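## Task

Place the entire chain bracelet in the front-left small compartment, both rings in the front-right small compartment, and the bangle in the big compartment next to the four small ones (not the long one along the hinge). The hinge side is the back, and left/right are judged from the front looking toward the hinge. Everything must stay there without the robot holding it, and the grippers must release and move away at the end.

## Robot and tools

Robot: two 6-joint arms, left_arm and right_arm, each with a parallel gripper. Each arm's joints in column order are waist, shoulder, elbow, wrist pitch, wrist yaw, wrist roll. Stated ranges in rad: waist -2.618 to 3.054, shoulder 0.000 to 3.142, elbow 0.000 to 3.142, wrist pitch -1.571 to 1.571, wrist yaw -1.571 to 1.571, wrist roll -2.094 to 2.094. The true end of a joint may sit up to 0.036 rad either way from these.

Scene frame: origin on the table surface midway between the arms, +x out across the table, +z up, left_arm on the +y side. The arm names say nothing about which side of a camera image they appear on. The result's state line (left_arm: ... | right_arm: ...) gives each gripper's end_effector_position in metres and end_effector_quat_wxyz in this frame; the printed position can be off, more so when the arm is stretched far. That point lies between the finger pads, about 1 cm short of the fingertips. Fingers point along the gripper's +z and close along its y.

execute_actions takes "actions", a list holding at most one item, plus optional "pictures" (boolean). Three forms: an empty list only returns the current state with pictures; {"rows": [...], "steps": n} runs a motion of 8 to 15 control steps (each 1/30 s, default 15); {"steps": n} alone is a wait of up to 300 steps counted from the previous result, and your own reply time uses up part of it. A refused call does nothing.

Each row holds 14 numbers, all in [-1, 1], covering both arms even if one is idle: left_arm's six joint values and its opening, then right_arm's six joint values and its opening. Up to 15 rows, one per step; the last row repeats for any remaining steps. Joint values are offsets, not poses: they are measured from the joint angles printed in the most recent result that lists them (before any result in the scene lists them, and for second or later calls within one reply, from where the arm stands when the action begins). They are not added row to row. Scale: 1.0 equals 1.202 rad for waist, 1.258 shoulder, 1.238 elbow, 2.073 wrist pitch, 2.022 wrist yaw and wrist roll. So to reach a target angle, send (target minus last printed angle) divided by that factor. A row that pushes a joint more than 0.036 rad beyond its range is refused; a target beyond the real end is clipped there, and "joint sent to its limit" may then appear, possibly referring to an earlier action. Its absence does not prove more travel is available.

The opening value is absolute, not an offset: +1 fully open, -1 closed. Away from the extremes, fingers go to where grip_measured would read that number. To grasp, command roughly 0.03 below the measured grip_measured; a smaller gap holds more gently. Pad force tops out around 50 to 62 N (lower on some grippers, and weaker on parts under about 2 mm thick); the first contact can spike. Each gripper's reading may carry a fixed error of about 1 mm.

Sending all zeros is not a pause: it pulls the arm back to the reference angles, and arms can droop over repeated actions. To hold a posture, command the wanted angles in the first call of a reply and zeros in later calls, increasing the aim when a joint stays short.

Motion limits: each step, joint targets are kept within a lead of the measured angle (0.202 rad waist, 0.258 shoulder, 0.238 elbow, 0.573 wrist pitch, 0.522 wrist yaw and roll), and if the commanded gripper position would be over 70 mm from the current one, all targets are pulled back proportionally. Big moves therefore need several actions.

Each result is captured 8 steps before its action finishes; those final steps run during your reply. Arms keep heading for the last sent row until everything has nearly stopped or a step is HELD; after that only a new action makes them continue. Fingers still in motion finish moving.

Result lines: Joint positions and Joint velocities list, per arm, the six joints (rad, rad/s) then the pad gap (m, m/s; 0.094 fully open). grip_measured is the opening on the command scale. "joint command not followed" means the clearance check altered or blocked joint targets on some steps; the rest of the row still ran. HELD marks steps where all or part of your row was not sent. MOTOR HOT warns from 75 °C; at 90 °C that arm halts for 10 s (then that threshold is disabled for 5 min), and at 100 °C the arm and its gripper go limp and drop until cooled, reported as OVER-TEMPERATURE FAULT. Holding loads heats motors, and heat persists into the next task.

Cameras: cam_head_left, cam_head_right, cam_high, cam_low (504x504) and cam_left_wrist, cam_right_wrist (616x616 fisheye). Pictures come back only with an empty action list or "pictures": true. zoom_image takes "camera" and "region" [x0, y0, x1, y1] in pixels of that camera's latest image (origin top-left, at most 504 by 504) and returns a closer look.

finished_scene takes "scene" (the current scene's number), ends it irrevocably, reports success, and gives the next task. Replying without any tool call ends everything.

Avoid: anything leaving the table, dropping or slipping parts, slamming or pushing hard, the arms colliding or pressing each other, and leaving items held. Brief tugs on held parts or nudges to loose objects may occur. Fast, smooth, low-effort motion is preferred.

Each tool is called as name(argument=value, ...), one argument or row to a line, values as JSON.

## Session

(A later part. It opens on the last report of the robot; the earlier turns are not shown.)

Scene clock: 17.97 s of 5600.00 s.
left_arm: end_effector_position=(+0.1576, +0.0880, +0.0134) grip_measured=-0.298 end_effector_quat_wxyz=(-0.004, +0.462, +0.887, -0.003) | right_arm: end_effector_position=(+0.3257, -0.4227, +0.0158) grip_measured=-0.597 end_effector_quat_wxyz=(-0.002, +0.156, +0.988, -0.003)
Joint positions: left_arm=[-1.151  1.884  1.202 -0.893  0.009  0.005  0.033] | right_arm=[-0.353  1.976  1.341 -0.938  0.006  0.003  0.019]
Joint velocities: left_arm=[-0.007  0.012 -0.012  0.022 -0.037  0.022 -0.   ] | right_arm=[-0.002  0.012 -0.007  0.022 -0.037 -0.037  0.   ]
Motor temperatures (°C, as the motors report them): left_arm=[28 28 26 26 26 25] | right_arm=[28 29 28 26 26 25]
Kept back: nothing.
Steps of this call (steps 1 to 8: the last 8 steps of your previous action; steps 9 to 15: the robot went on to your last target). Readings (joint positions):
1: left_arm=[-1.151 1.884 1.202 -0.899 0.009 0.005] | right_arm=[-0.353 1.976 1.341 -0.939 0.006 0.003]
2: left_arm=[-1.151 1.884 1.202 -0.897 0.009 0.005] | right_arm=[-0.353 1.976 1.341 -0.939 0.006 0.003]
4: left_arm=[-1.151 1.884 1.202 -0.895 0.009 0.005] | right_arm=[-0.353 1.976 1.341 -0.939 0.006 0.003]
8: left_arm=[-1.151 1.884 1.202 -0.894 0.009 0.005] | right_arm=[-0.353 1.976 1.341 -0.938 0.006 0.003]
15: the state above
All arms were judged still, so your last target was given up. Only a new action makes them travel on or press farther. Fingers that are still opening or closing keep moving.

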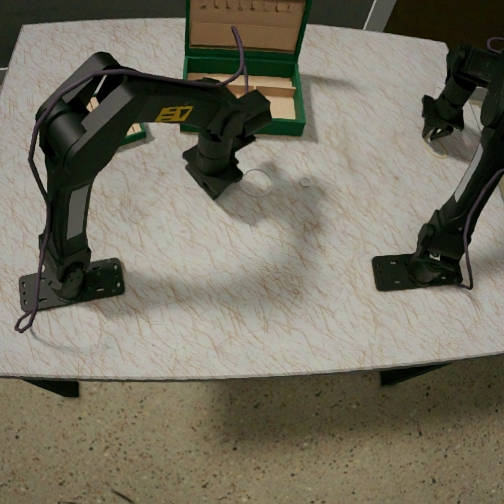

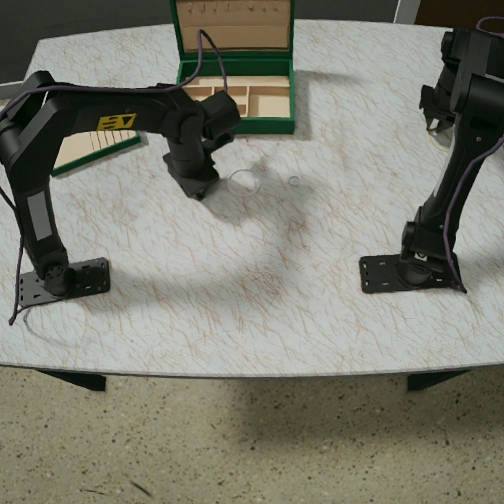

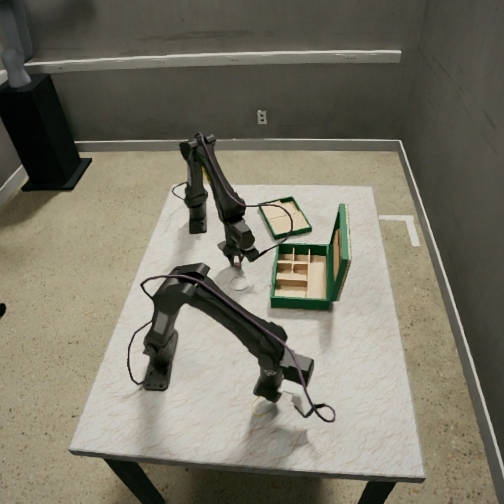

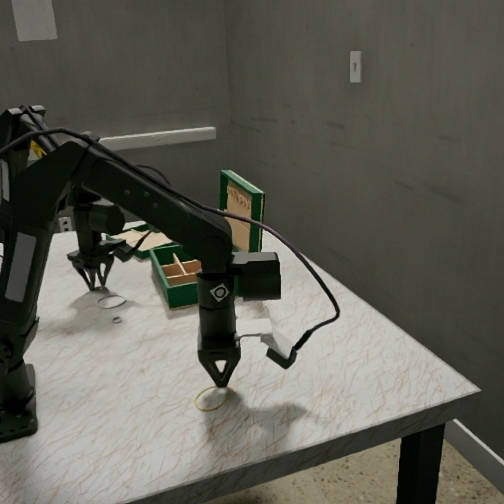

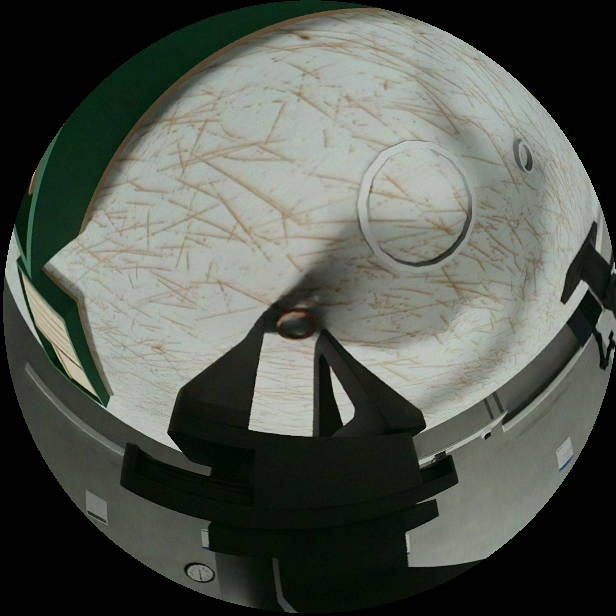

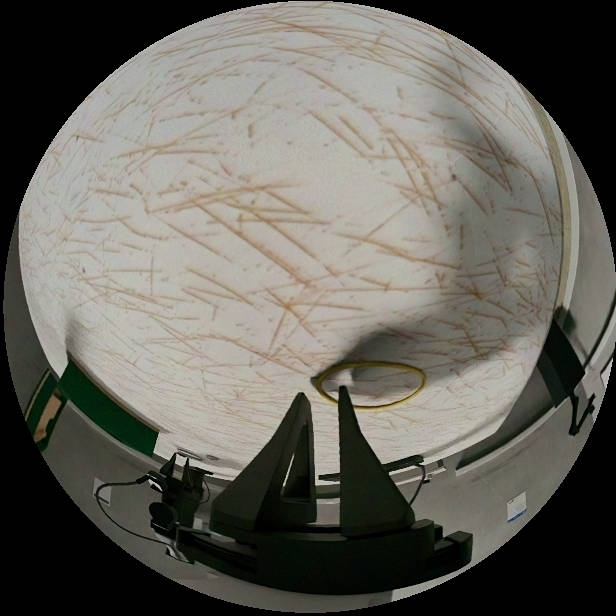

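execute_actions(
  actions=[
    {"rows":[[0,0,-0.026,0.01,0,0,-0.3,0,0,-0.036,0.02,0,0,-0.6]],"steps":15},
  ],
)

execute_actions(
  actions=[
    {"steps":12},
  ],
  pictures=true,
)

zoom_image(
  camera="cam_right_wrist",
  region=[260, 320, 440, 460],
)

Scene clock: 18.63 s of 5600.00 s.
left_arm: end_effector_position=(+0.1578, +0.0877, +0.0125) grip_measured=-0.298 end_effector_quat_wxyz=(-0.003, +0.462, +0.887, -0.003) | right_arm: end_effector_position=(+0.3202, -0.4209, +0.0086) grip_measured=-0.597 end_effector_quat_wxyz=(-0.007, +0.156, +0.988, -0.002)
Joint positions: left_arm=[-1.151  1.884  1.198 -0.886  0.009  0.005  0.033] | right_arm=[-0.353  1.976  1.31  -0.918  0.006  0.003  0.019]
Joint velocities: left_arm=[ 0.007 -0.012 -0.017 -0.007  0.022 -0.037 -0.   ] | right_arm=[ 0.007 -0.007 -0.007 -0.037 -0.022  0.007 -0.001]
Motor temperatures (°C, as the motors report them): left_arm=[28 28 26 26 26 25] | right_arm=[28 29 28 26 26 25]
Steps of this call (steps 1 to 13: nothing new was sent; steps 14 to 20: the first 7 steps of this action). Readings (joint positions):
14: left_arm=[-1.151 1.884 1.200 -0.890 0.009 0.005] | right_arm=[-0.353 1.976 1.336 -0.932 0.006 0.003]
15: left_arm=[-1.151 1.884 1.198 -0.887 0.009 0.005] | right_arm=[-0.353 1.976 1.330 -0.925 0.006 0.003]
17: left_arm=[-1.151 1.884 1.198 -0.886 0.009 0.005] | right_arm=[-0.353 1.976 1.316 -0.919 0.006 0.003]
20: the state above

Scene clock: 19.03 s of 5600.00 s.
left_arm: end_effector_position=(+0.1578, +0.0877, +0.0125) grip_measured=-0.298 end_effector_quat_wxyz=(-0.003, +0.462, +0.887, -0.003) | right_arm: end_effector_position=(+0.3219, -0.4214, +0.0086) grip_measured=-0.597 end_effector_quat_wxyz=(-0.004, +0.156, +0.988, -0.003)
Joint positions: left_arm=[-1.151  1.884  1.198 -0.886  0.009  0.005  0.033] | right_arm=[-0.353  1.976  1.31  -0.911  0.006  0.003  0.019]
Joint velocities: left_arm=[-0.007  0.007  0.022  0.037  0.022 -0.051  0.001] | right_arm=[-0.017 -0.002  0.002  0.081 -0.066 -0.007 -0.   ]
Motor temperatures (°C, as the motors report them): left_arm=[28 28 26 26 26 25] | right_arm=[28 29 28 26 26 25]
Kept back: nothing.
Steps of this call (steps 1 to 8: the last 8 steps of your previous action; steps 9 to 12: the robot went on to your last target). Readings (joint positions):
1: left_arm=[-1.151 1.884 1.198 -0.886 0.009 0.005] | right_arm=[-0.353 1.976 1.310 -0.916 0.006 0.003]
2: left_arm=[-1.151 1.884 1.198 -0.886 0.009 0.005] | right_arm=[-0.353 1.976 1.310 -0.915 0.006 0.003]
4: left_arm=[-1.151 1.884 1.198 -0.886 0.009 0.005] | right_arm=[-0.353 1.976 1.310 -0.914 0.006 0.003]
8: left_arm=[-1.151 1.884 1.198 -0.886 0.009 0.005] | right_arm=[-0.353 1.976 1.310 -0.912 0.006 0.003]
12: the state above

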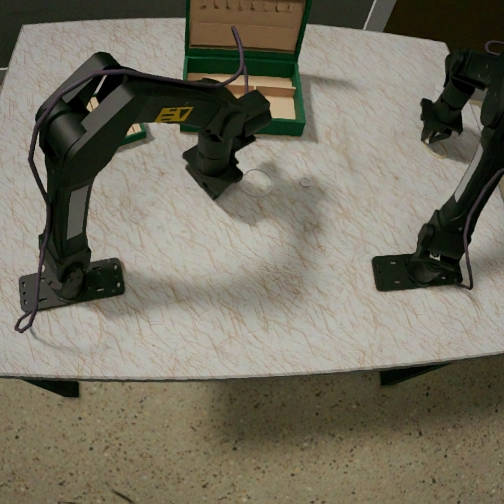

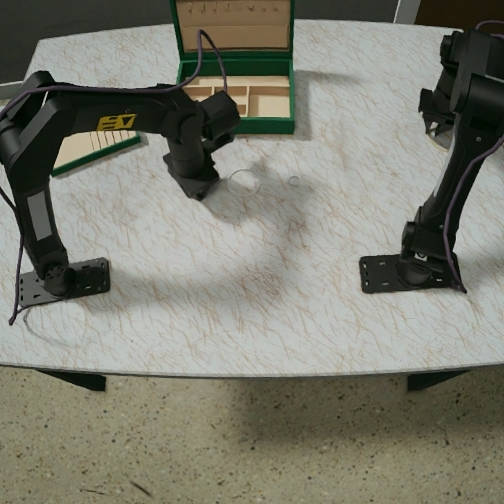

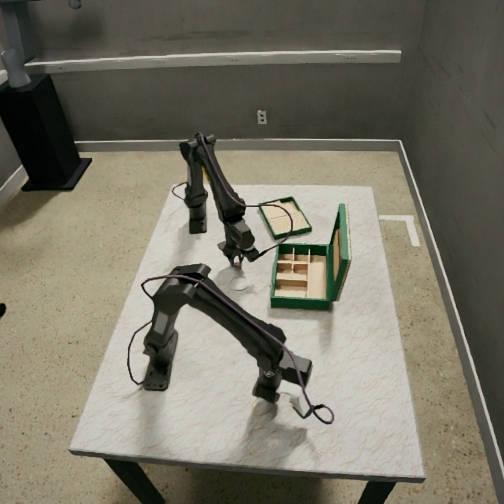

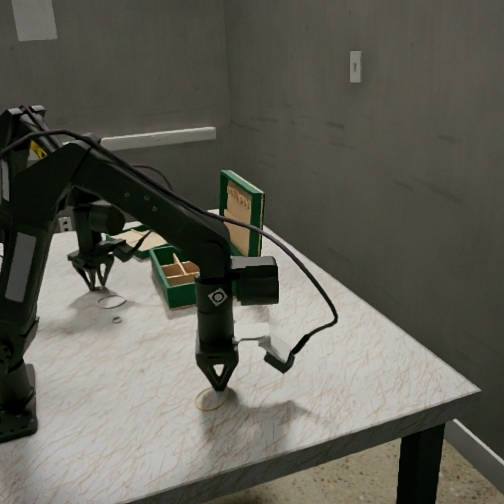

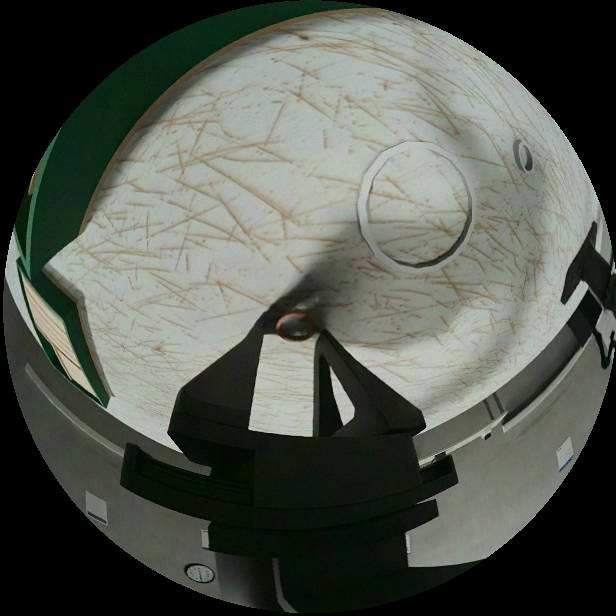

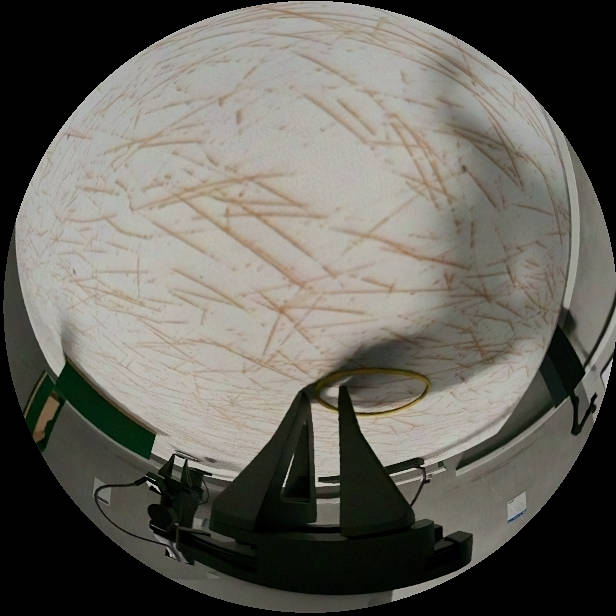

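Region (260, 320, 440, 460) of cam_right_wrist's 616x616 image, scaled by 2.800, with more detail than that image has.

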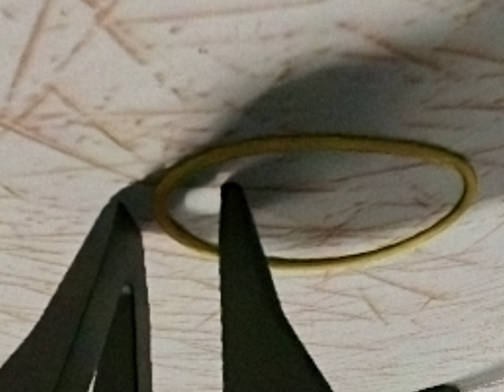

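execute_actions(
  actions=[
    {"rows":[[0,0,0,0,0,0,-0.45,0,0,-0.026,0.01,0,0,-0.6],[0,0,0,0,0,0,-0.5,0,0,-0.026,0.01,0,0,-0.6],[0,0,0,0,0,0,-0.55,0,0,-0.026,0.01,0,0,-0.6],[0,0,0,0,0,0,-0.6,0,0,-0.026,0.01,0,0,-0.6]],"steps":15},
  ],
)

execute_actions(
  actions=[
    {"steps":10},
  ],
)

Scene clock: 19.63 s of 5600.00 s.
left_arm: end_effector_position=(+0.1581, +0.0880, +0.0125) grip_measured=-0.591 end_effector_quat_wxyz=(-0.002, +0.462, +0.887, -0.002) | right_arm: end_effector_position=(+0.3218, -0.4214, +0.0080) grip_measured=-0.597 end_effector_quat_wxyz=(-0.003, +0.156, +0.988, -0.003)
Joint positions: left_arm=[-1.151  1.884  1.198 -0.886  0.006  0.005  0.019] | right_arm=[-0.353  1.976  1.307 -0.908  0.006  0.003  0.019]
Joint velocities: left_arm=[ 0.007 -0.012  0.002 -0.037 -0.037 -0.095 -0.   ] | right_arm=[-0.007 -0.012 -0.002 -0.051 -0.037 -0.007  0.   ]
Motor temperatures (°C, as the motors report them): left_arm=[28 28 26 26 26 25] | right_arm=[28 29 28 26 26 25]
Steps of this call (steps 1 to 11: the robot went on to your last target; steps 12 to 18: the first 7 steps of this action). Readings (joint positions):
12: left_arm=[-1.151 1.884 1.198 -0.886 0.008 0.005] | right_arm=[-0.353 1.976 1.308 -0.909 0.006 0.003]
13: left_arm=[-1.151 1.884 1.198 -0.886 0.007 0.005] | right_arm=[-0.353 1.976 1.307 -0.908 0.006 0.003]
15: left_arm=[-1.151 1.884 1.198 -0.886 0.006 0.005] | right_arm=[-0.353 1.976 1.307 -0.908 0.006 0.003]
18: the state above

Scene clock: 19.97 s of 5600.00 s.
left_arm: end_effector_position=(+0.1581, +0.0880, +0.0125) grip_measured=-0.591 end_effector_quat_wxyz=(-0.002, +0.462, +0.887, -0.002) | right_arm: end_effector_position=(+0.3218, -0.4214, +0.0080) grip_measured=-0.597 end_effector_quat_wxyz=(-0.003, +0.156, +0.988, -0.003)
Joint positions: left_arm=[-1.151  1.884  1.198 -0.886  0.006  0.005  0.019] | right_arm=[-0.353  1.976  1.307 -0.908  0.006  0.003  0.019]
Joint velocities: left_arm=[ 0.012 -0.002 -0.017  0.022  0.022  0.007 -0.   ] | right_arm=[-0.027 -0.007 -0.007 -0.095 -0.037 -0.007  0.001]
Motor temperatures (°C, as the motors report them): left_arm=[28 28 26 26 26 25] | right_arm=[28 30 28 26 26 25]
Kept back: nothing.
Steps of this call (steps 1 to 8: the last 8 steps of your previous action; steps 9 to 10: the robot went on to your last target). Readings (joint positions):
1: left_arm=[-1.151 1.884 1.198 -0.886 0.006 0.005] | right_arm=[-0.353 1.976 1.307 -0.908 0.006 0.003]
2: left_arm=[-1.151 1.884 1.198 -0.886 0.006 0.005] | right_arm=[-0.353 1.976 1.307 -0.908 0.006 0.003]
4: left_arm=[-1.151 1.884 1.198 -0.886 0.006 0.005] | right_arm=[-0.353 1.976 1.307 -0.908 0.006 0.003]
8: left_arm=[-1.151 1.884 1.198 -0.886 0.006 0.005] | right_arm=[-0.353 1.976 1.307 -0.908 0.006 0.003]
10: the state above

Right table contact at z=.008. Close.

execute_actions(
  actions=[
    {"rows":[[0,0,0,0,0,0,-0.625,0,0,0,0,0,0,-0.7],[0,0,0,0,0,0,-0.625,0,0,0,0,0,0,-0.8],[0,0,0,0,0,0,-0.625,0,0,0,0,0,0,-0.88],[0,0,0,0,0,0,-0.625,0,0,0,0,0,0,-0.94],[0,0,0,0,0,0,-0.625,0,0,0,0,0,0,-1]],"steps":15},
  ],
)

execute_actions(
  actions=[
    {"rows":[[0,-0.05,0.03,-0.04,0,0,-0.625,0,-0.05,0.03,-0.04,0,0,-1],[0,-0.1,0.06,-0.08,0,0,-0.625,0,-0.1,0.06,-0.08,0,0,-1],[0,-0.14,0.1,-0.13,0,0,-0.625,0,-0.14,0.1,-0.13,0,0,-1]],"steps":15},
  ],
)

execute_actions(
  actions=[
    {"steps":20},
  ],
  pictures=true,
)

Scene clock: 20.70 s of 5600.00 s.
left_arm: end_effector_position=(+0.1581, +0.0880, +0.0125) grip_measured=-0.611 end_effector_quat_wxyz=(-0.002, +0.462, +0.887, -0.002) | right_arm: end_effector_position=(+0.3216, -0.4221, +0.0080) grip_measured=-0.983 end_effector_quat_wxyz=(-0.004, +0.156, +0.988, -0.005)
Joint positions: left_arm=[-1.151  1.884  1.198 -0.886  0.006  0.005  0.018] | right_arm=[-0.353  1.976  1.307 -0.908  0.01   0.003  0.001]
Joint velocities: left_arm=[ 0.017  0.007 -0.017 -0.066  0.037  0.007  0.001] | right_arm=[-0.017 -0.007 -0.007 -0.022 -0.051 -0.051 -0.   ]
Motor temperatures (°C, as the motors report them): left_arm=[28 28 26 26 26 25] | right_arm=[28 30 28 26 26 25]
Steps of this call (steps 1 to 15: the robot went on to your last target; steps 16 to 22: the first 7 steps of this action). Readings (joint positions):
16: left_arm=[-1.151 1.884 1.198 -0.886 0.006 0.005] | right_arm=[-0.353 1.976 1.307 -0.908 0.010 0.003]
17: left_arm=[-1.151 1.884 1.198 -0.886 0.006 0.005] | right_arm=[-0.353 1.976 1.307 -0.908 0.010 0.003]
19: left_arm=[-1.151 1.884 1.198 -0.886 0.006 0.005] | right_arm=[-0.353 1.976 1.307 -0.908 0.010 0.003]
22: the state above

Scene clock: 21.20 s of 5600.00 s.
left_arm: end_effector_position=(+0.1577, +0.0886, +0.0876) grip_measured=-0.611 end_effector_quat_wxyz=(+0.035, +0.462, +0.886, -0.022) | right_arm: end_effector_position=(+0.3167, -0.4205, +0.0815) grip_measured=-0.984 end_effector_quat_wxyz=(+0.026, +0.156, +0.987, -0.009)
Joint positions: left_arm=[-1.151  1.719  1.302 -1.071  0.006  0.005  0.018] | right_arm=[-0.353  1.82   1.401 -1.097  0.01   0.003  0.001]
Joint velocities: left_arm=[ 0.007 -0.623  0.481 -0.344  0.007  0.007 -0.   ] | right_arm=[ 0.007 -0.691  0.486 -0.403 -0.007  0.022  0.001]
Motor temperatures (°C, as the motors report them): left_arm=[28 28 26 26 26 25] | right_arm=[28 30 28 26 26 25]
Steps of this call (steps 1 to 8: the last 8 steps of your previous action; steps 9 to 15: the first 7 steps of this action, its rows measured from where the robot was after step 8). Readings (joint positions):
8: left_arm=[-1.151 1.884 1.198 -0.886 0.006 0.005] | right_arm=[-0.353 1.976 1.307 -0.908 0.010 0.003]
9: left_arm=[-1.151 1.880 1.199 -0.893 0.006 0.005] | right_arm=[-0.353 1.971 1.309 -0.915 0.010 0.003]
10: left_arm=[-1.151 1.866 1.204 -0.918 0.006 0.005] | right_arm=[-0.353 1.959 1.313 -0.940 0.010 0.003]
12: left_arm=[-1.151 1.809 1.238 -1.005 0.006 0.005] | right_arm=[-0.353 1.910 1.342 -1.024 0.010 0.003]
15: the state above

Scene clock: 21.87 s of 5600.00 s.
left_arm: end_effector_position=(+0.1511, +0.0979, +0.0986) grip_measured=-0.611 end_effector_quat_wxyz=(+0.022, +0.462, +0.887, -0.015) | right_arm: end_effector_position=(+0.3071, -0.4175, +0.0953) grip_measured=-0.984 end_effector_quat_wxyz=(+0.015, +0.156, +0.988, -0.008)
Joint positions: left_arm=[-1.151  1.697  1.322 -1.143  0.006  0.005  0.018] | right_arm=[-0.353  1.796  1.427 -1.17   0.01   0.003  0.001]
Joint velocities: left_arm=[ 0.017 -0.022  0.002 -0.022  0.081 -0.007 -0.001] | right_arm=[ 0.002 -0.017 -0.002  0.066 -0.007  0.007 -0.001]
Motor temperatures (°C, as the motors report them): left_arm=[28 28 26 26 26 25] | right_arm=[28 30 28 26 26 25]
Kept back: nothing.
Steps of this call (steps 1 to 8: the last 8 steps of your previous action; steps 9 to 20: the robot went on to your last target). Readings (joint positions):
1: left_arm=[-1.151 1.702 1.315 -1.080 0.006 0.005] | right_arm=[-0.353 1.800 1.415 -1.108 0.010 0.003]
2: left_arm=[-1.151 1.694 1.321 -1.088 0.006 0.005] | right_arm=[-0.353 1.788 1.423 -1.116 0.010 0.003]
4: left_arm=[-1.151 1.693 1.322 -1.103 0.006 0.005] | right_arm=[-0.353 1.783 1.427 -1.131 0.010 0.003]
8: left_arm=[-1.151 1.697 1.322 -1.129 0.006 0.005] | right_arm=[-0.353 1.795 1.427 -1.157 0.010 0.003]
20: the state above

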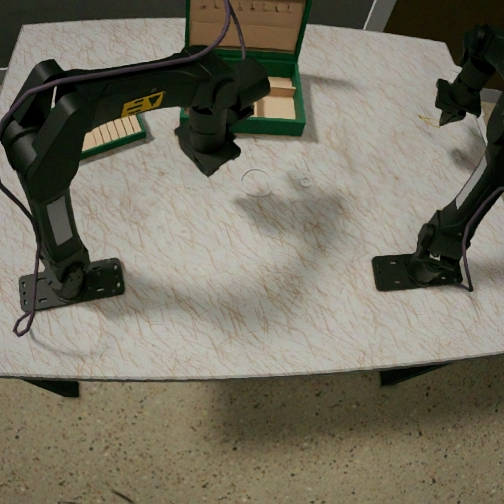

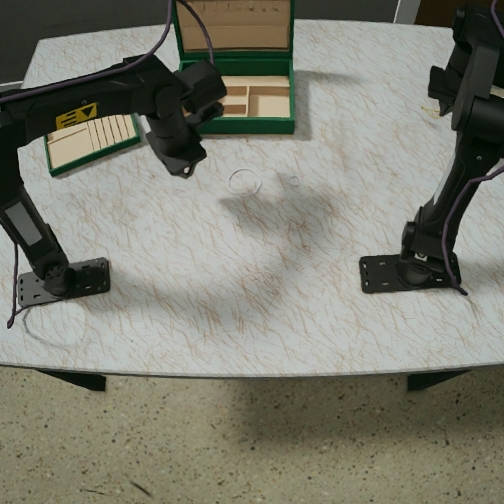

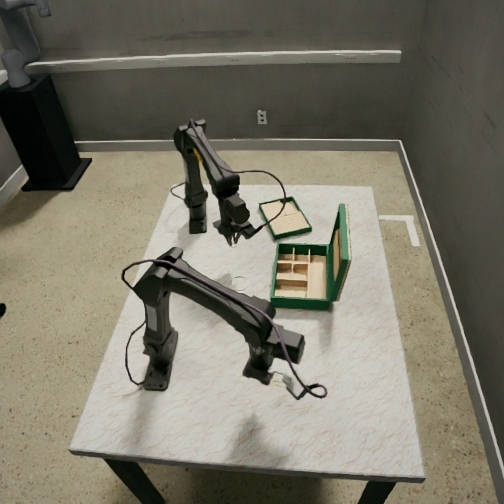

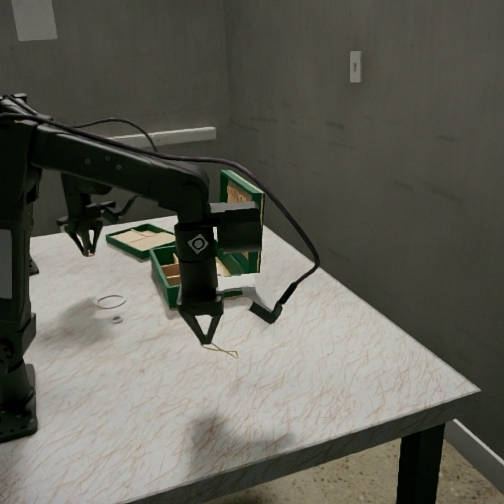

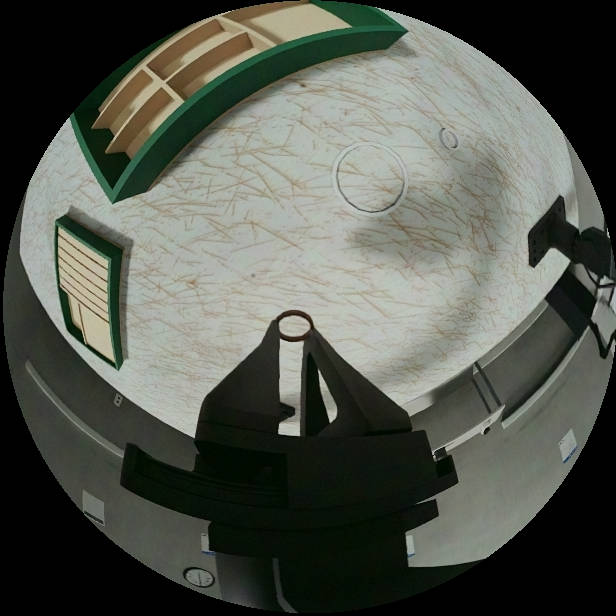

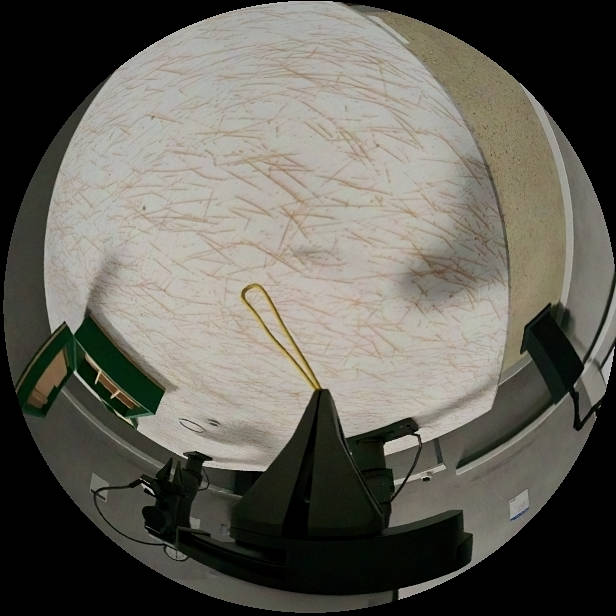

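execute_actions(
  actions=[
    {"rows":[[0.03,0.04,0.1,0,0,0,-0.64,0,0,0,0,0,0,-1],[0.06,0.09,0.18,-0.01,0,0,-0.64,0,0,0,0,0,0,-1],[0.06,0.09,0.18,-0.01,0,0,-0.64,0,0,0,0,0,0,-1],[0.09,0.16,0.28,-0.015,0,0,-0.64,0,0,0,0,0,0,-1],[0.09,0.16,0.28,-0.015,0,0,-0.64,0,0,0,0,0,0,-1],[0.12,0.23,0.38,-0.02,0,0,-0.64,0,0,0,0,0,0,-1],[0.12,0.23,0.38,-0.02,0,0,-0.64,0,0,0,0,0,0,-1],[0.15,0.3,0.48,-0.025,0,0,-0.64,0,0,0,0,0,0,-1],[0.15,0.3,0.48,-0.025,0,0,-0.64,0,0,0,0,0,0,-1],[0.18,0.37,0.57,-0.03,0,0,-0.64,0,0,0,0,0,0,-1],[0.18,0.37,0.57,-0.03,0,0,-0.64,0,0,0,0,0,0,-1],[0.205,0.425,0.655,-0.036,0,0,-0.64,0,0,0,0,0,0,-1]],"steps":15},
  ],
)

execute_actions(
  actions=[
    {"steps":35},
  ],
  pictures=true,
)

Scene clock: 23.17 s of 5600.00 s.
left_arm: end_effector_position=(+0.2382, +0.0496, +0.1319) grip_measured=-0.624 end_effector_quat_wxyz=(+0.084, +0.412, +0.906, -0.044) | right_arm: end_effector_position=(+0.3069, -0.4174, +0.0953) grip_measured=-0.984 end_effector_quat_wxyz=(+0.014, +0.156, +0.988, -0.008)
Joint positions: left_arm=[-1.043  1.916  1.711 -1.175  0.01   0.005  0.018] | right_arm=[-0.353  1.796  1.427 -1.171  0.01   0.003  0.001]
Joint velocities: left_arm=[ 0.603  1.053  1.556  0.564  0.037 -0.007  0.   ] | right_arm=[-0.002 -0.007 -0.002 -0.022  0.007  0.066 -0.001]
Motor temperatures (°C, as the motors report them): left_arm=[28 28 26 26 26 25] | right_arm=[28 30 28 26 26 25]
Steps of this call (steps 1 to 15: the robot went on to your last target; steps 16 to 32: nothing new was sent; steps 33 to 39: the first 7 steps of this action). Readings (joint positions):
33: left_arm=[-1.148 1.705 1.339 -1.157 0.007 0.005] | right_arm=[-0.353 1.796 1.427 -1.171 0.010 0.003]
34: left_arm=[-1.139 1.730 1.387 -1.182 0.009 0.005] | right_arm=[-0.353 1.796 1.427 -1.171 0.010 0.003]
36: left_arm=[-1.105 1.797 1.511 -1.190 0.010 0.005] | right_arm=[-0.353 1.796 1.427 -1.171 0.010 0.003]
39: the state above

Scene clock: 24.33 s of 5600.00 s.
left_arm: end_effector_position=(+0.3445, +0.0373, +0.1147) grip_measured=-0.624 end_effector_quat_wxyz=(+0.113, +0.344, +0.931, -0.046) | right_arm: end_effector_position=(+0.3069, -0.4174, +0.0953) grip_measured=-0.984 end_effector_quat_wxyz=(+0.014, +0.156, +0.988, -0.008)
Joint positions: left_arm=[-0.898  2.233  2.108 -1.202  0.008  0.005  0.018] | right_arm=[-0.353  1.796  1.427 -1.171  0.01   0.003  0.001]
Joint velocities: left_arm=[ 0.002 -0.007  0.007 -0.022  0.022  0.022 -0.   ] | right_arm=[-0.002 -0.002 -0.002 -0.022  0.051  0.037  0.001]
Motor temperatures (°C, as the motors report them): left_arm=[28 28 26 26 26 25] | right_arm=[28 30 29 26 26 25]
Kept back: nothing.
Steps of this call (steps 1 to 8: the last 8 steps of your previous action; steps 9 to 30: the robot went on to your last target; steps 31 to 35: nothing new was sent). Readings (joint positions):
1: left_arm=[-1.022 1.960 1.777 -1.178 0.010 0.005] | right_arm=[-0.353 1.796 1.427 -1.171 0.010 0.003]
2: left_arm=[-1.002 2.002 1.837 -1.173 0.010 0.005] | right_arm=[-0.353 1.796 1.427 -1.171 0.010 0.003]
4: left_arm=[-0.965 2.089 1.954 -1.173 0.010 0.005] | right_arm=[-0.353 1.796 1.427 -1.171 0.010 0.003]
8: left_arm=[-0.904 2.217 2.097 -1.172 0.010 0.005] | right_arm=[-0.353 1.796 1.427 -1.171 0.010 0.003]
35: the state above
All arms were judged still, so your last target was given up. Only a new action makes them travel on or press farther. Fingers that are still opening or closing keep moving.

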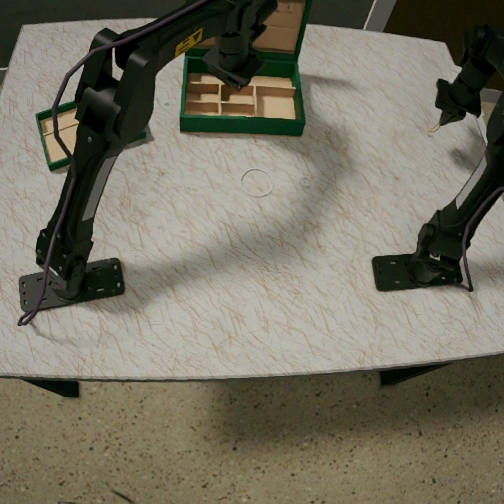

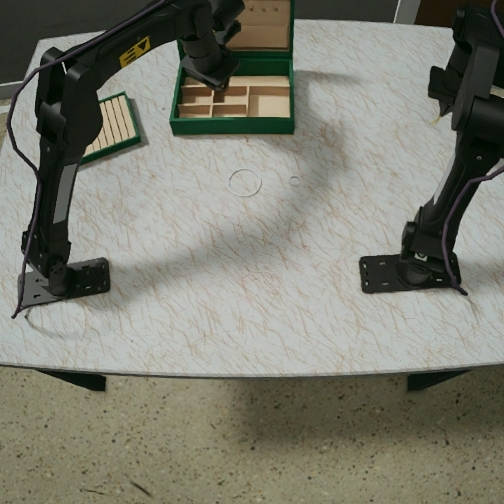

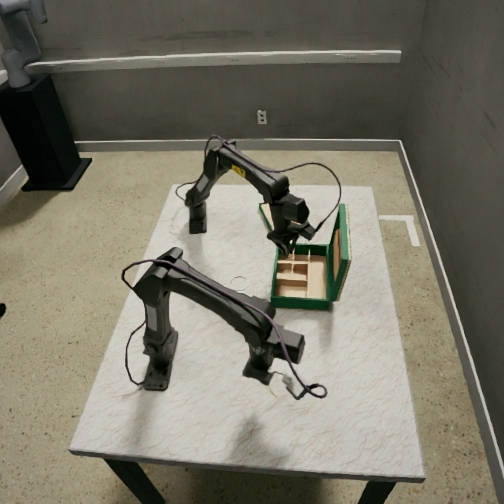

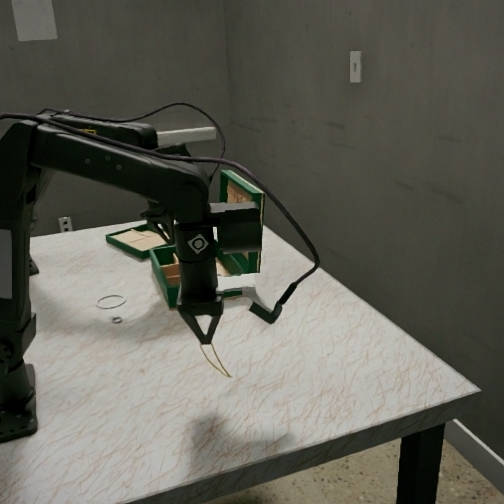

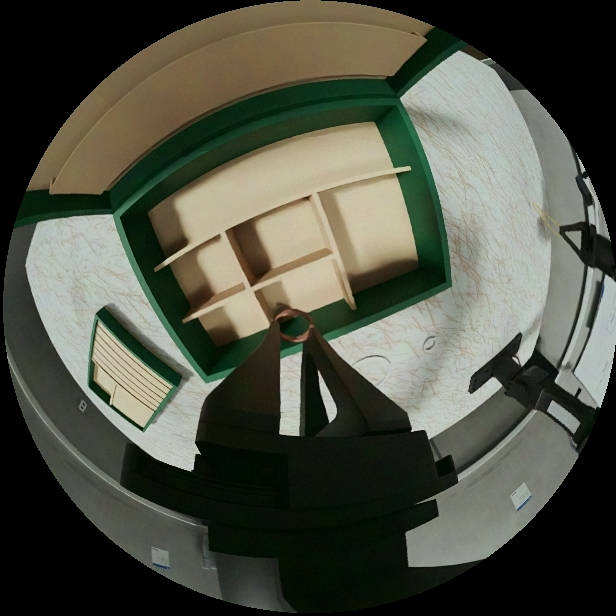

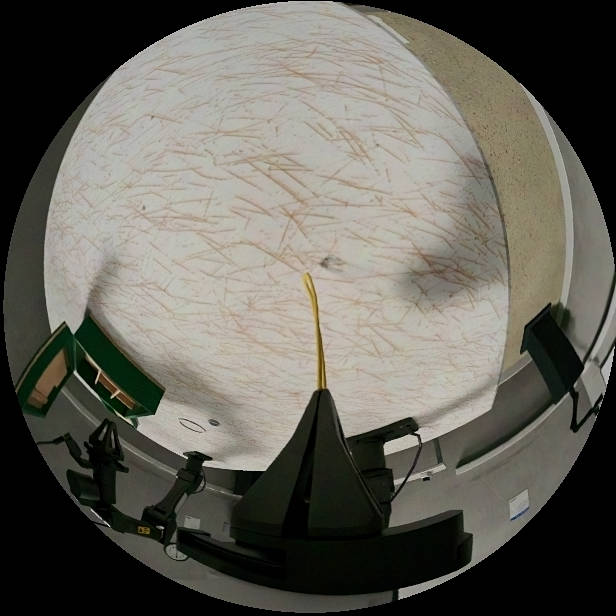

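execute_actions(
  actions=[
    {"rows":[[-0.01,-0.03,-0.09,0.04,0,-0.12,-0.645,0,0,0,0,0,0,-1],[-0.01,-0.03,-0.09,0.04,0,-0.12,-0.645,0,0,0,0,0,0,-1],[-0.015,-0.062,-0.19,0.08,0,-0.27,-0.645,0,0,0,0,0,0,-1]],"steps":15},
  ],
)

execute_actions(
  actions=[
    {"steps":25},
  ],
  pictures=true,
)

Scene clock: 25.37 s of 5600.00 s.
left_arm: end_effector_position=(+0.3251, +0.0481, +0.0847) grip_measured=-0.628 end_effector_quat_wxyz=(+0.085, +0.165, +0.981, -0.056) | right_arm: end_effector_position=(+0.3069, -0.4174, +0.0953) grip_measured=-0.984 end_effector_quat_wxyz=(+0.014, +0.156, +0.988, -0.008)
Joint positions: left_arm=[-0.907  2.17   1.895 -1.093  0.008 -0.381  0.017] | right_arm=[-0.353  1.796  1.427 -1.171  0.01   0.003  0.001]
Joint velocities: left_arm=[-0.051 -0.002 -0.31   0.242  0.037 -1.077  0.   ] | right_arm=[-0.002 -0.012  0.002  0.037  0.007 -0.007  0.   ]
Motor temperatures (°C, as the motors report them): left_arm=[28 29 26 26 26 25] | right_arm=[28 30 29 26 26 25]
Steps of this call (steps 1 to 24: nothing new was sent; steps 25 to 31: the first 7 steps of this action). Readings (joint positions):
25: left_arm=[-0.898 2.226 2.087 -1.185 0.008 -0.034] | right_arm=[-0.353 1.796 1.427 -1.171 0.010 0.003]
26: left_arm=[-0.899 2.215 2.060 -1.168 0.008 -0.074] | right_arm=[-0.353 1.796 1.427 -1.171 0.010 0.003]
28: left_arm=[-0.902 2.180 1.962 -1.112 0.008 -0.232] | right_arm=[-0.353 1.796 1.427 -1.171 0.010 0.003]
31: the state above

Scene clock: 26.20 s of 5600.00 s.
left_arm: end_effector_position=(+0.3316, +0.0410, +0.0839) grip_measured=-0.628 end_effector_quat_wxyz=(+0.096, +0.090, +0.989, -0.074) | right_arm: end_effector_position=(+0.3069, -0.4174, +0.0953) grip_measured=-0.984 end_effector_quat_wxyz=(+0.014, +0.156, +0.988, -0.008)
Joint positions: left_arm=[-0.909  2.17   1.883 -1.04   0.008 -0.534  0.017] | right_arm=[-0.353  1.796  1.427 -1.171  0.01   0.003  0.001]
Joint velocities: left_arm=[ 0.007  0.002 -0.027 -0.022  0.051  0.007 -0.   ] | right_arm=[ 0.002  0.002 -0.002  0.037  0.022  0.037 -0.   ]
Motor temperatures (°C, as the motors report them): left_arm=[28 29 26 26 26 25] | right_arm=[28 30 29 26 26 25]
Kept back: nothing.
Steps of this call (steps 1 to 8: the last 8 steps of your previous action; steps 9 to 25: the robot went on to your last target). Readings (joint positions):
1: left_arm=[-0.908 2.170 1.886 -1.086 0.008 -0.412] | right_arm=[-0.353 1.796 1.427 -1.171 0.010 0.003]
2: left_arm=[-0.909 2.170 1.883 -1.082 0.008 -0.437] | right_arm=[-0.353 1.796 1.427 -1.171 0.010 0.003]
4: left_arm=[-0.909 2.170 1.883 -1.068 0.008 -0.472] | right_arm=[-0.353 1.796 1.427 -1.171 0.010 0.003]
8: left_arm=[-0.909 2.170 1.883 -1.051 0.008 -0.509] | right_arm=[-0.353 1.796 1.427 -1.171 0.010 0.003]
25: the state above

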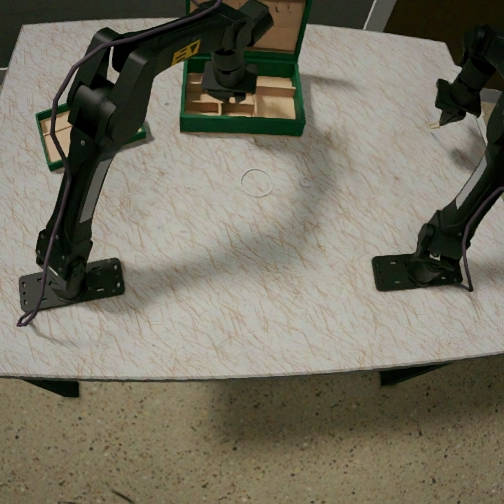

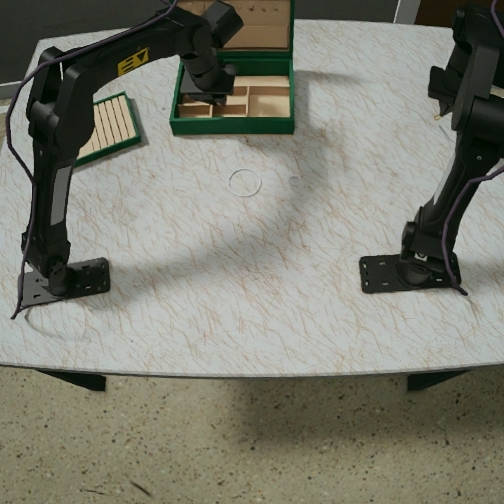

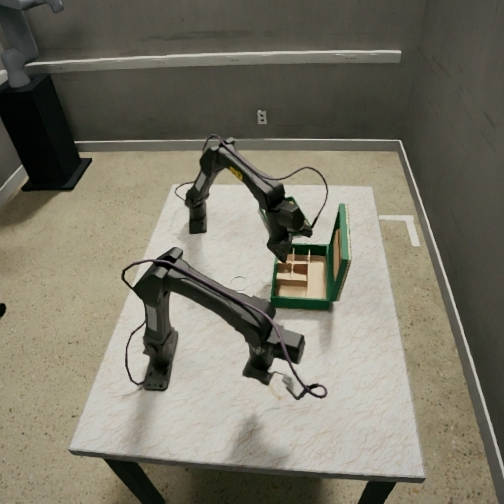

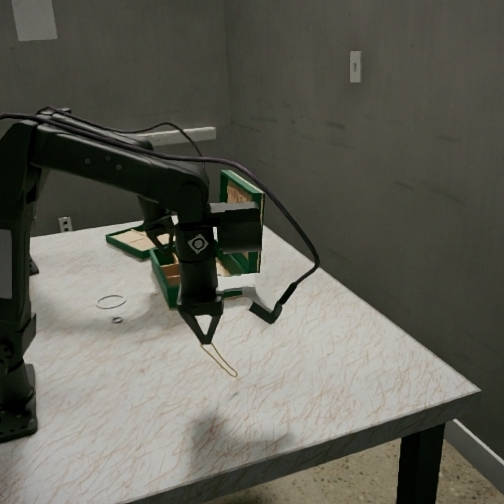

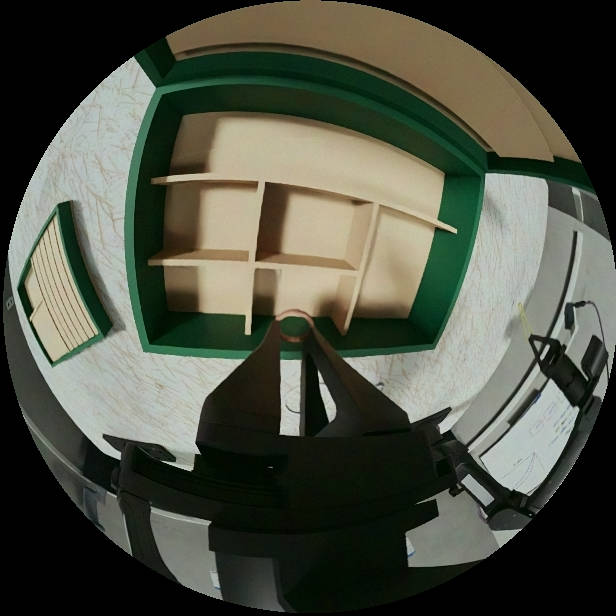

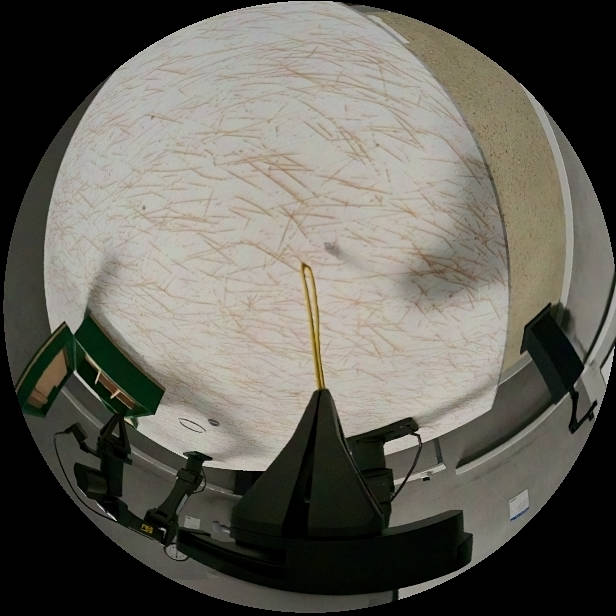

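execute_actions(
  actions=[
    {"rows":[[0,0.01,-0.04,0.025,0,0,-0.645,0,0,0,0,0,0,-1],[0,0.01,-0.04,0.025,0,0,-0.645,0,0,0,0,0,0,-1],[0,0.02,-0.08,0.05,0,0,-0.645,0,0,0,0,0,0,-1],[0,0.02,-0.08,0.05,0,0,-0.645,0,0,0,0,0,0,-1],[0,0.024,-0.108,0.07,0,0,-0.645,0,0,0,0,0,0,-1]],"steps":15},
  ],
)

execute_actions(
  actions=[
    {"steps":20},
  ],
  pictures=true,
)

Scene clock: 27.07 s of 5600.00 s.
left_arm: end_effector_position=(+0.3284, +0.0437, +0.0540) grip_measured=-0.628 end_effector_quat_wxyz=(+0.091, +0.090, +0.989, -0.070) | right_arm: end_effector_position=(+0.3069, -0.4174, +0.0953) grip_measured=-0.984 end_effector_quat_wxyz=(+0.014, +0.156, +0.988, -0.008)
Joint positions: left_arm=[-0.909  2.179  1.782 -0.944  0.008 -0.535  0.017] | right_arm=[-0.353  1.796  1.427 -1.171  0.01   0.003  0.001]
Joint velocities: left_arm=[-0.002  0.154 -0.369  0.242  0.037 -0.022  0.   ] | right_arm=[-0.002 -0.002 -0.002  0.007 -0.007 -0.037 -0.001]
Motor temperatures (°C, as the motors report them): left_arm=[28 29 26 26 26 25] | right_arm=[28 30 29 26 26 25]
Steps of this call (steps 1 to 15: the robot went on to your last target; steps 16 to 19: nothing new was sent; steps 20 to 26: the first 7 steps of this action). Readings (joint positions):
20: left_arm=[-0.909 2.170 1.878 -1.032 0.008 -0.535] | right_arm=[-0.353 1.796 1.427 -1.171 0.010 0.003]
21: left_arm=[-0.909 2.170 1.872 -1.022 0.008 -0.535] | right_arm=[-0.353 1.796 1.427 -1.171 0.010 0.003]
23: left_arm=[-0.909 2.170 1.839 -0.987 0.008 -0.535] | right_arm=[-0.353 1.796 1.427 -1.171 0.010 0.003]
26: the state above

Scene clock: 27.73 s of 5600.00 s.
left_arm: end_effector_position=(+0.3336, +0.0405, +0.0461) grip_measured=-0.628 end_effector_quat_wxyz=(+0.098, +0.089, +0.988, -0.075) | right_arm: end_effector_position=(+0.3069, -0.4174, +0.0953) grip_measured=-0.984 end_effector_quat_wxyz=(+0.014, +0.156, +0.988, -0.008)
Joint positions: left_arm=[-0.908  2.192  1.768 -0.899  0.006 -0.535  0.017] | right_arm=[-0.353  1.796  1.427 -1.171  0.01   0.003  0.001]
Joint velocities: left_arm=[ 0.002  0.012 -0.017 -0.007  0.022 -0.007  0.   ] | right_arm=[ 0.007  0.002 -0.017 -0.051  0.066  0.007  0.   ]
Motor temperatures (°C, as the motors report them): left_arm=[28 29 26 26 26 25] | right_arm=[28 30 29 26 26 25]
Kept back: nothing.
Steps of this call (steps 1 to 8: the last 8 steps of your previous action; steps 9 to 20: the robot went on to your last target). Readings (joint positions):
1: left_arm=[-0.909 2.185 1.772 -0.938 0.008 -0.535] | right_arm=[-0.353 1.796 1.427 -1.171 0.010 0.003]
2: left_arm=[-0.909 2.190 1.768 -0.925 0.006 -0.535] | right_arm=[-0.353 1.796 1.427 -1.171 0.010 0.003]
4: left_arm=[-0.908 2.192 1.768 -0.913 0.006 -0.535] | right_arm=[-0.353 1.796 1.427 -1.171 0.010 0.003]
8: left_arm=[-0.908 2.192 1.768 -0.904 0.006 -0.535] | right_arm=[-0.353 1.796 1.427 -1.171 0.010 0.003]
20: the state above

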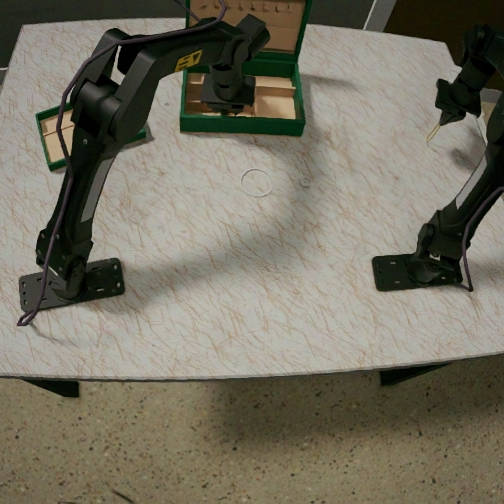

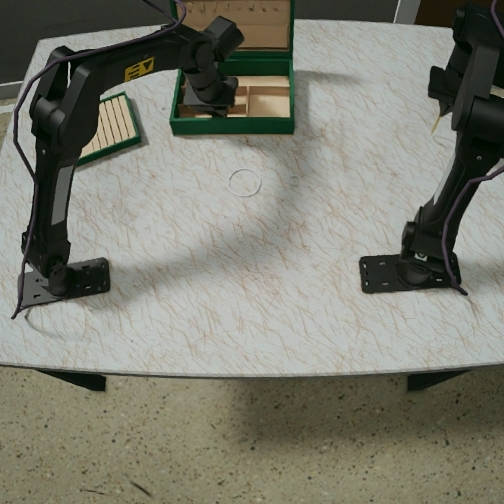

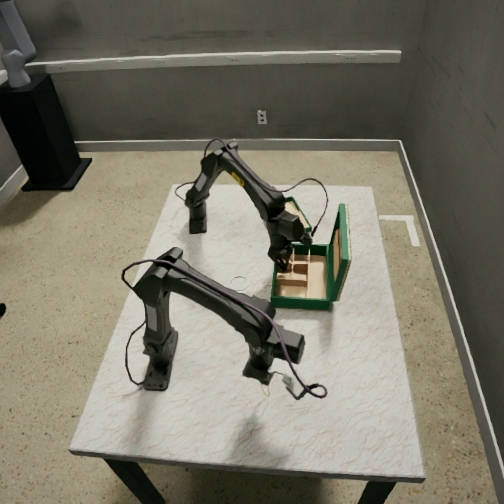

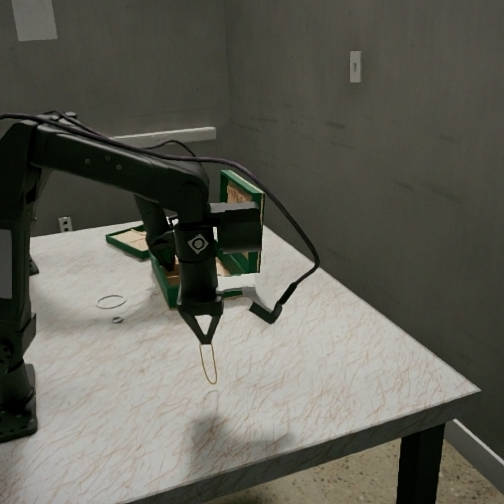

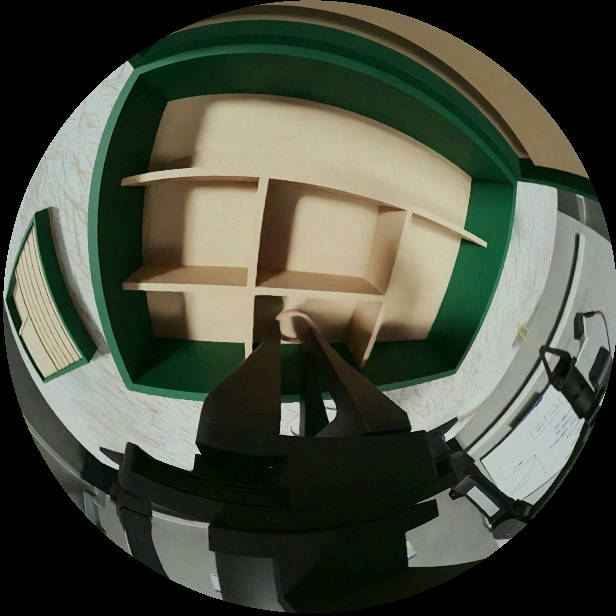

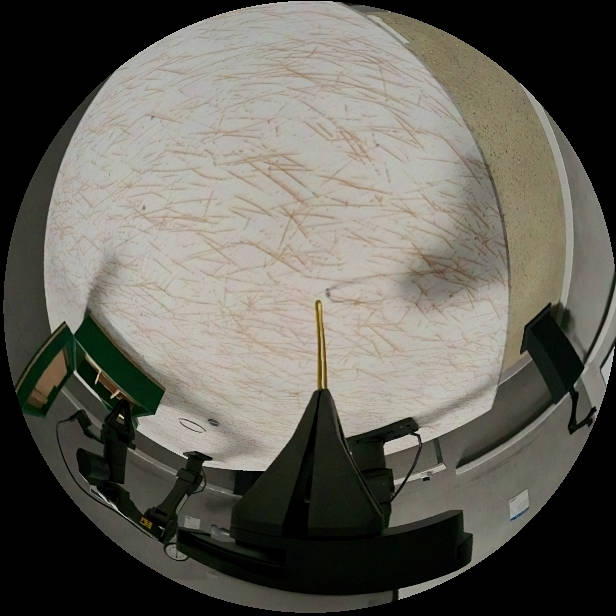

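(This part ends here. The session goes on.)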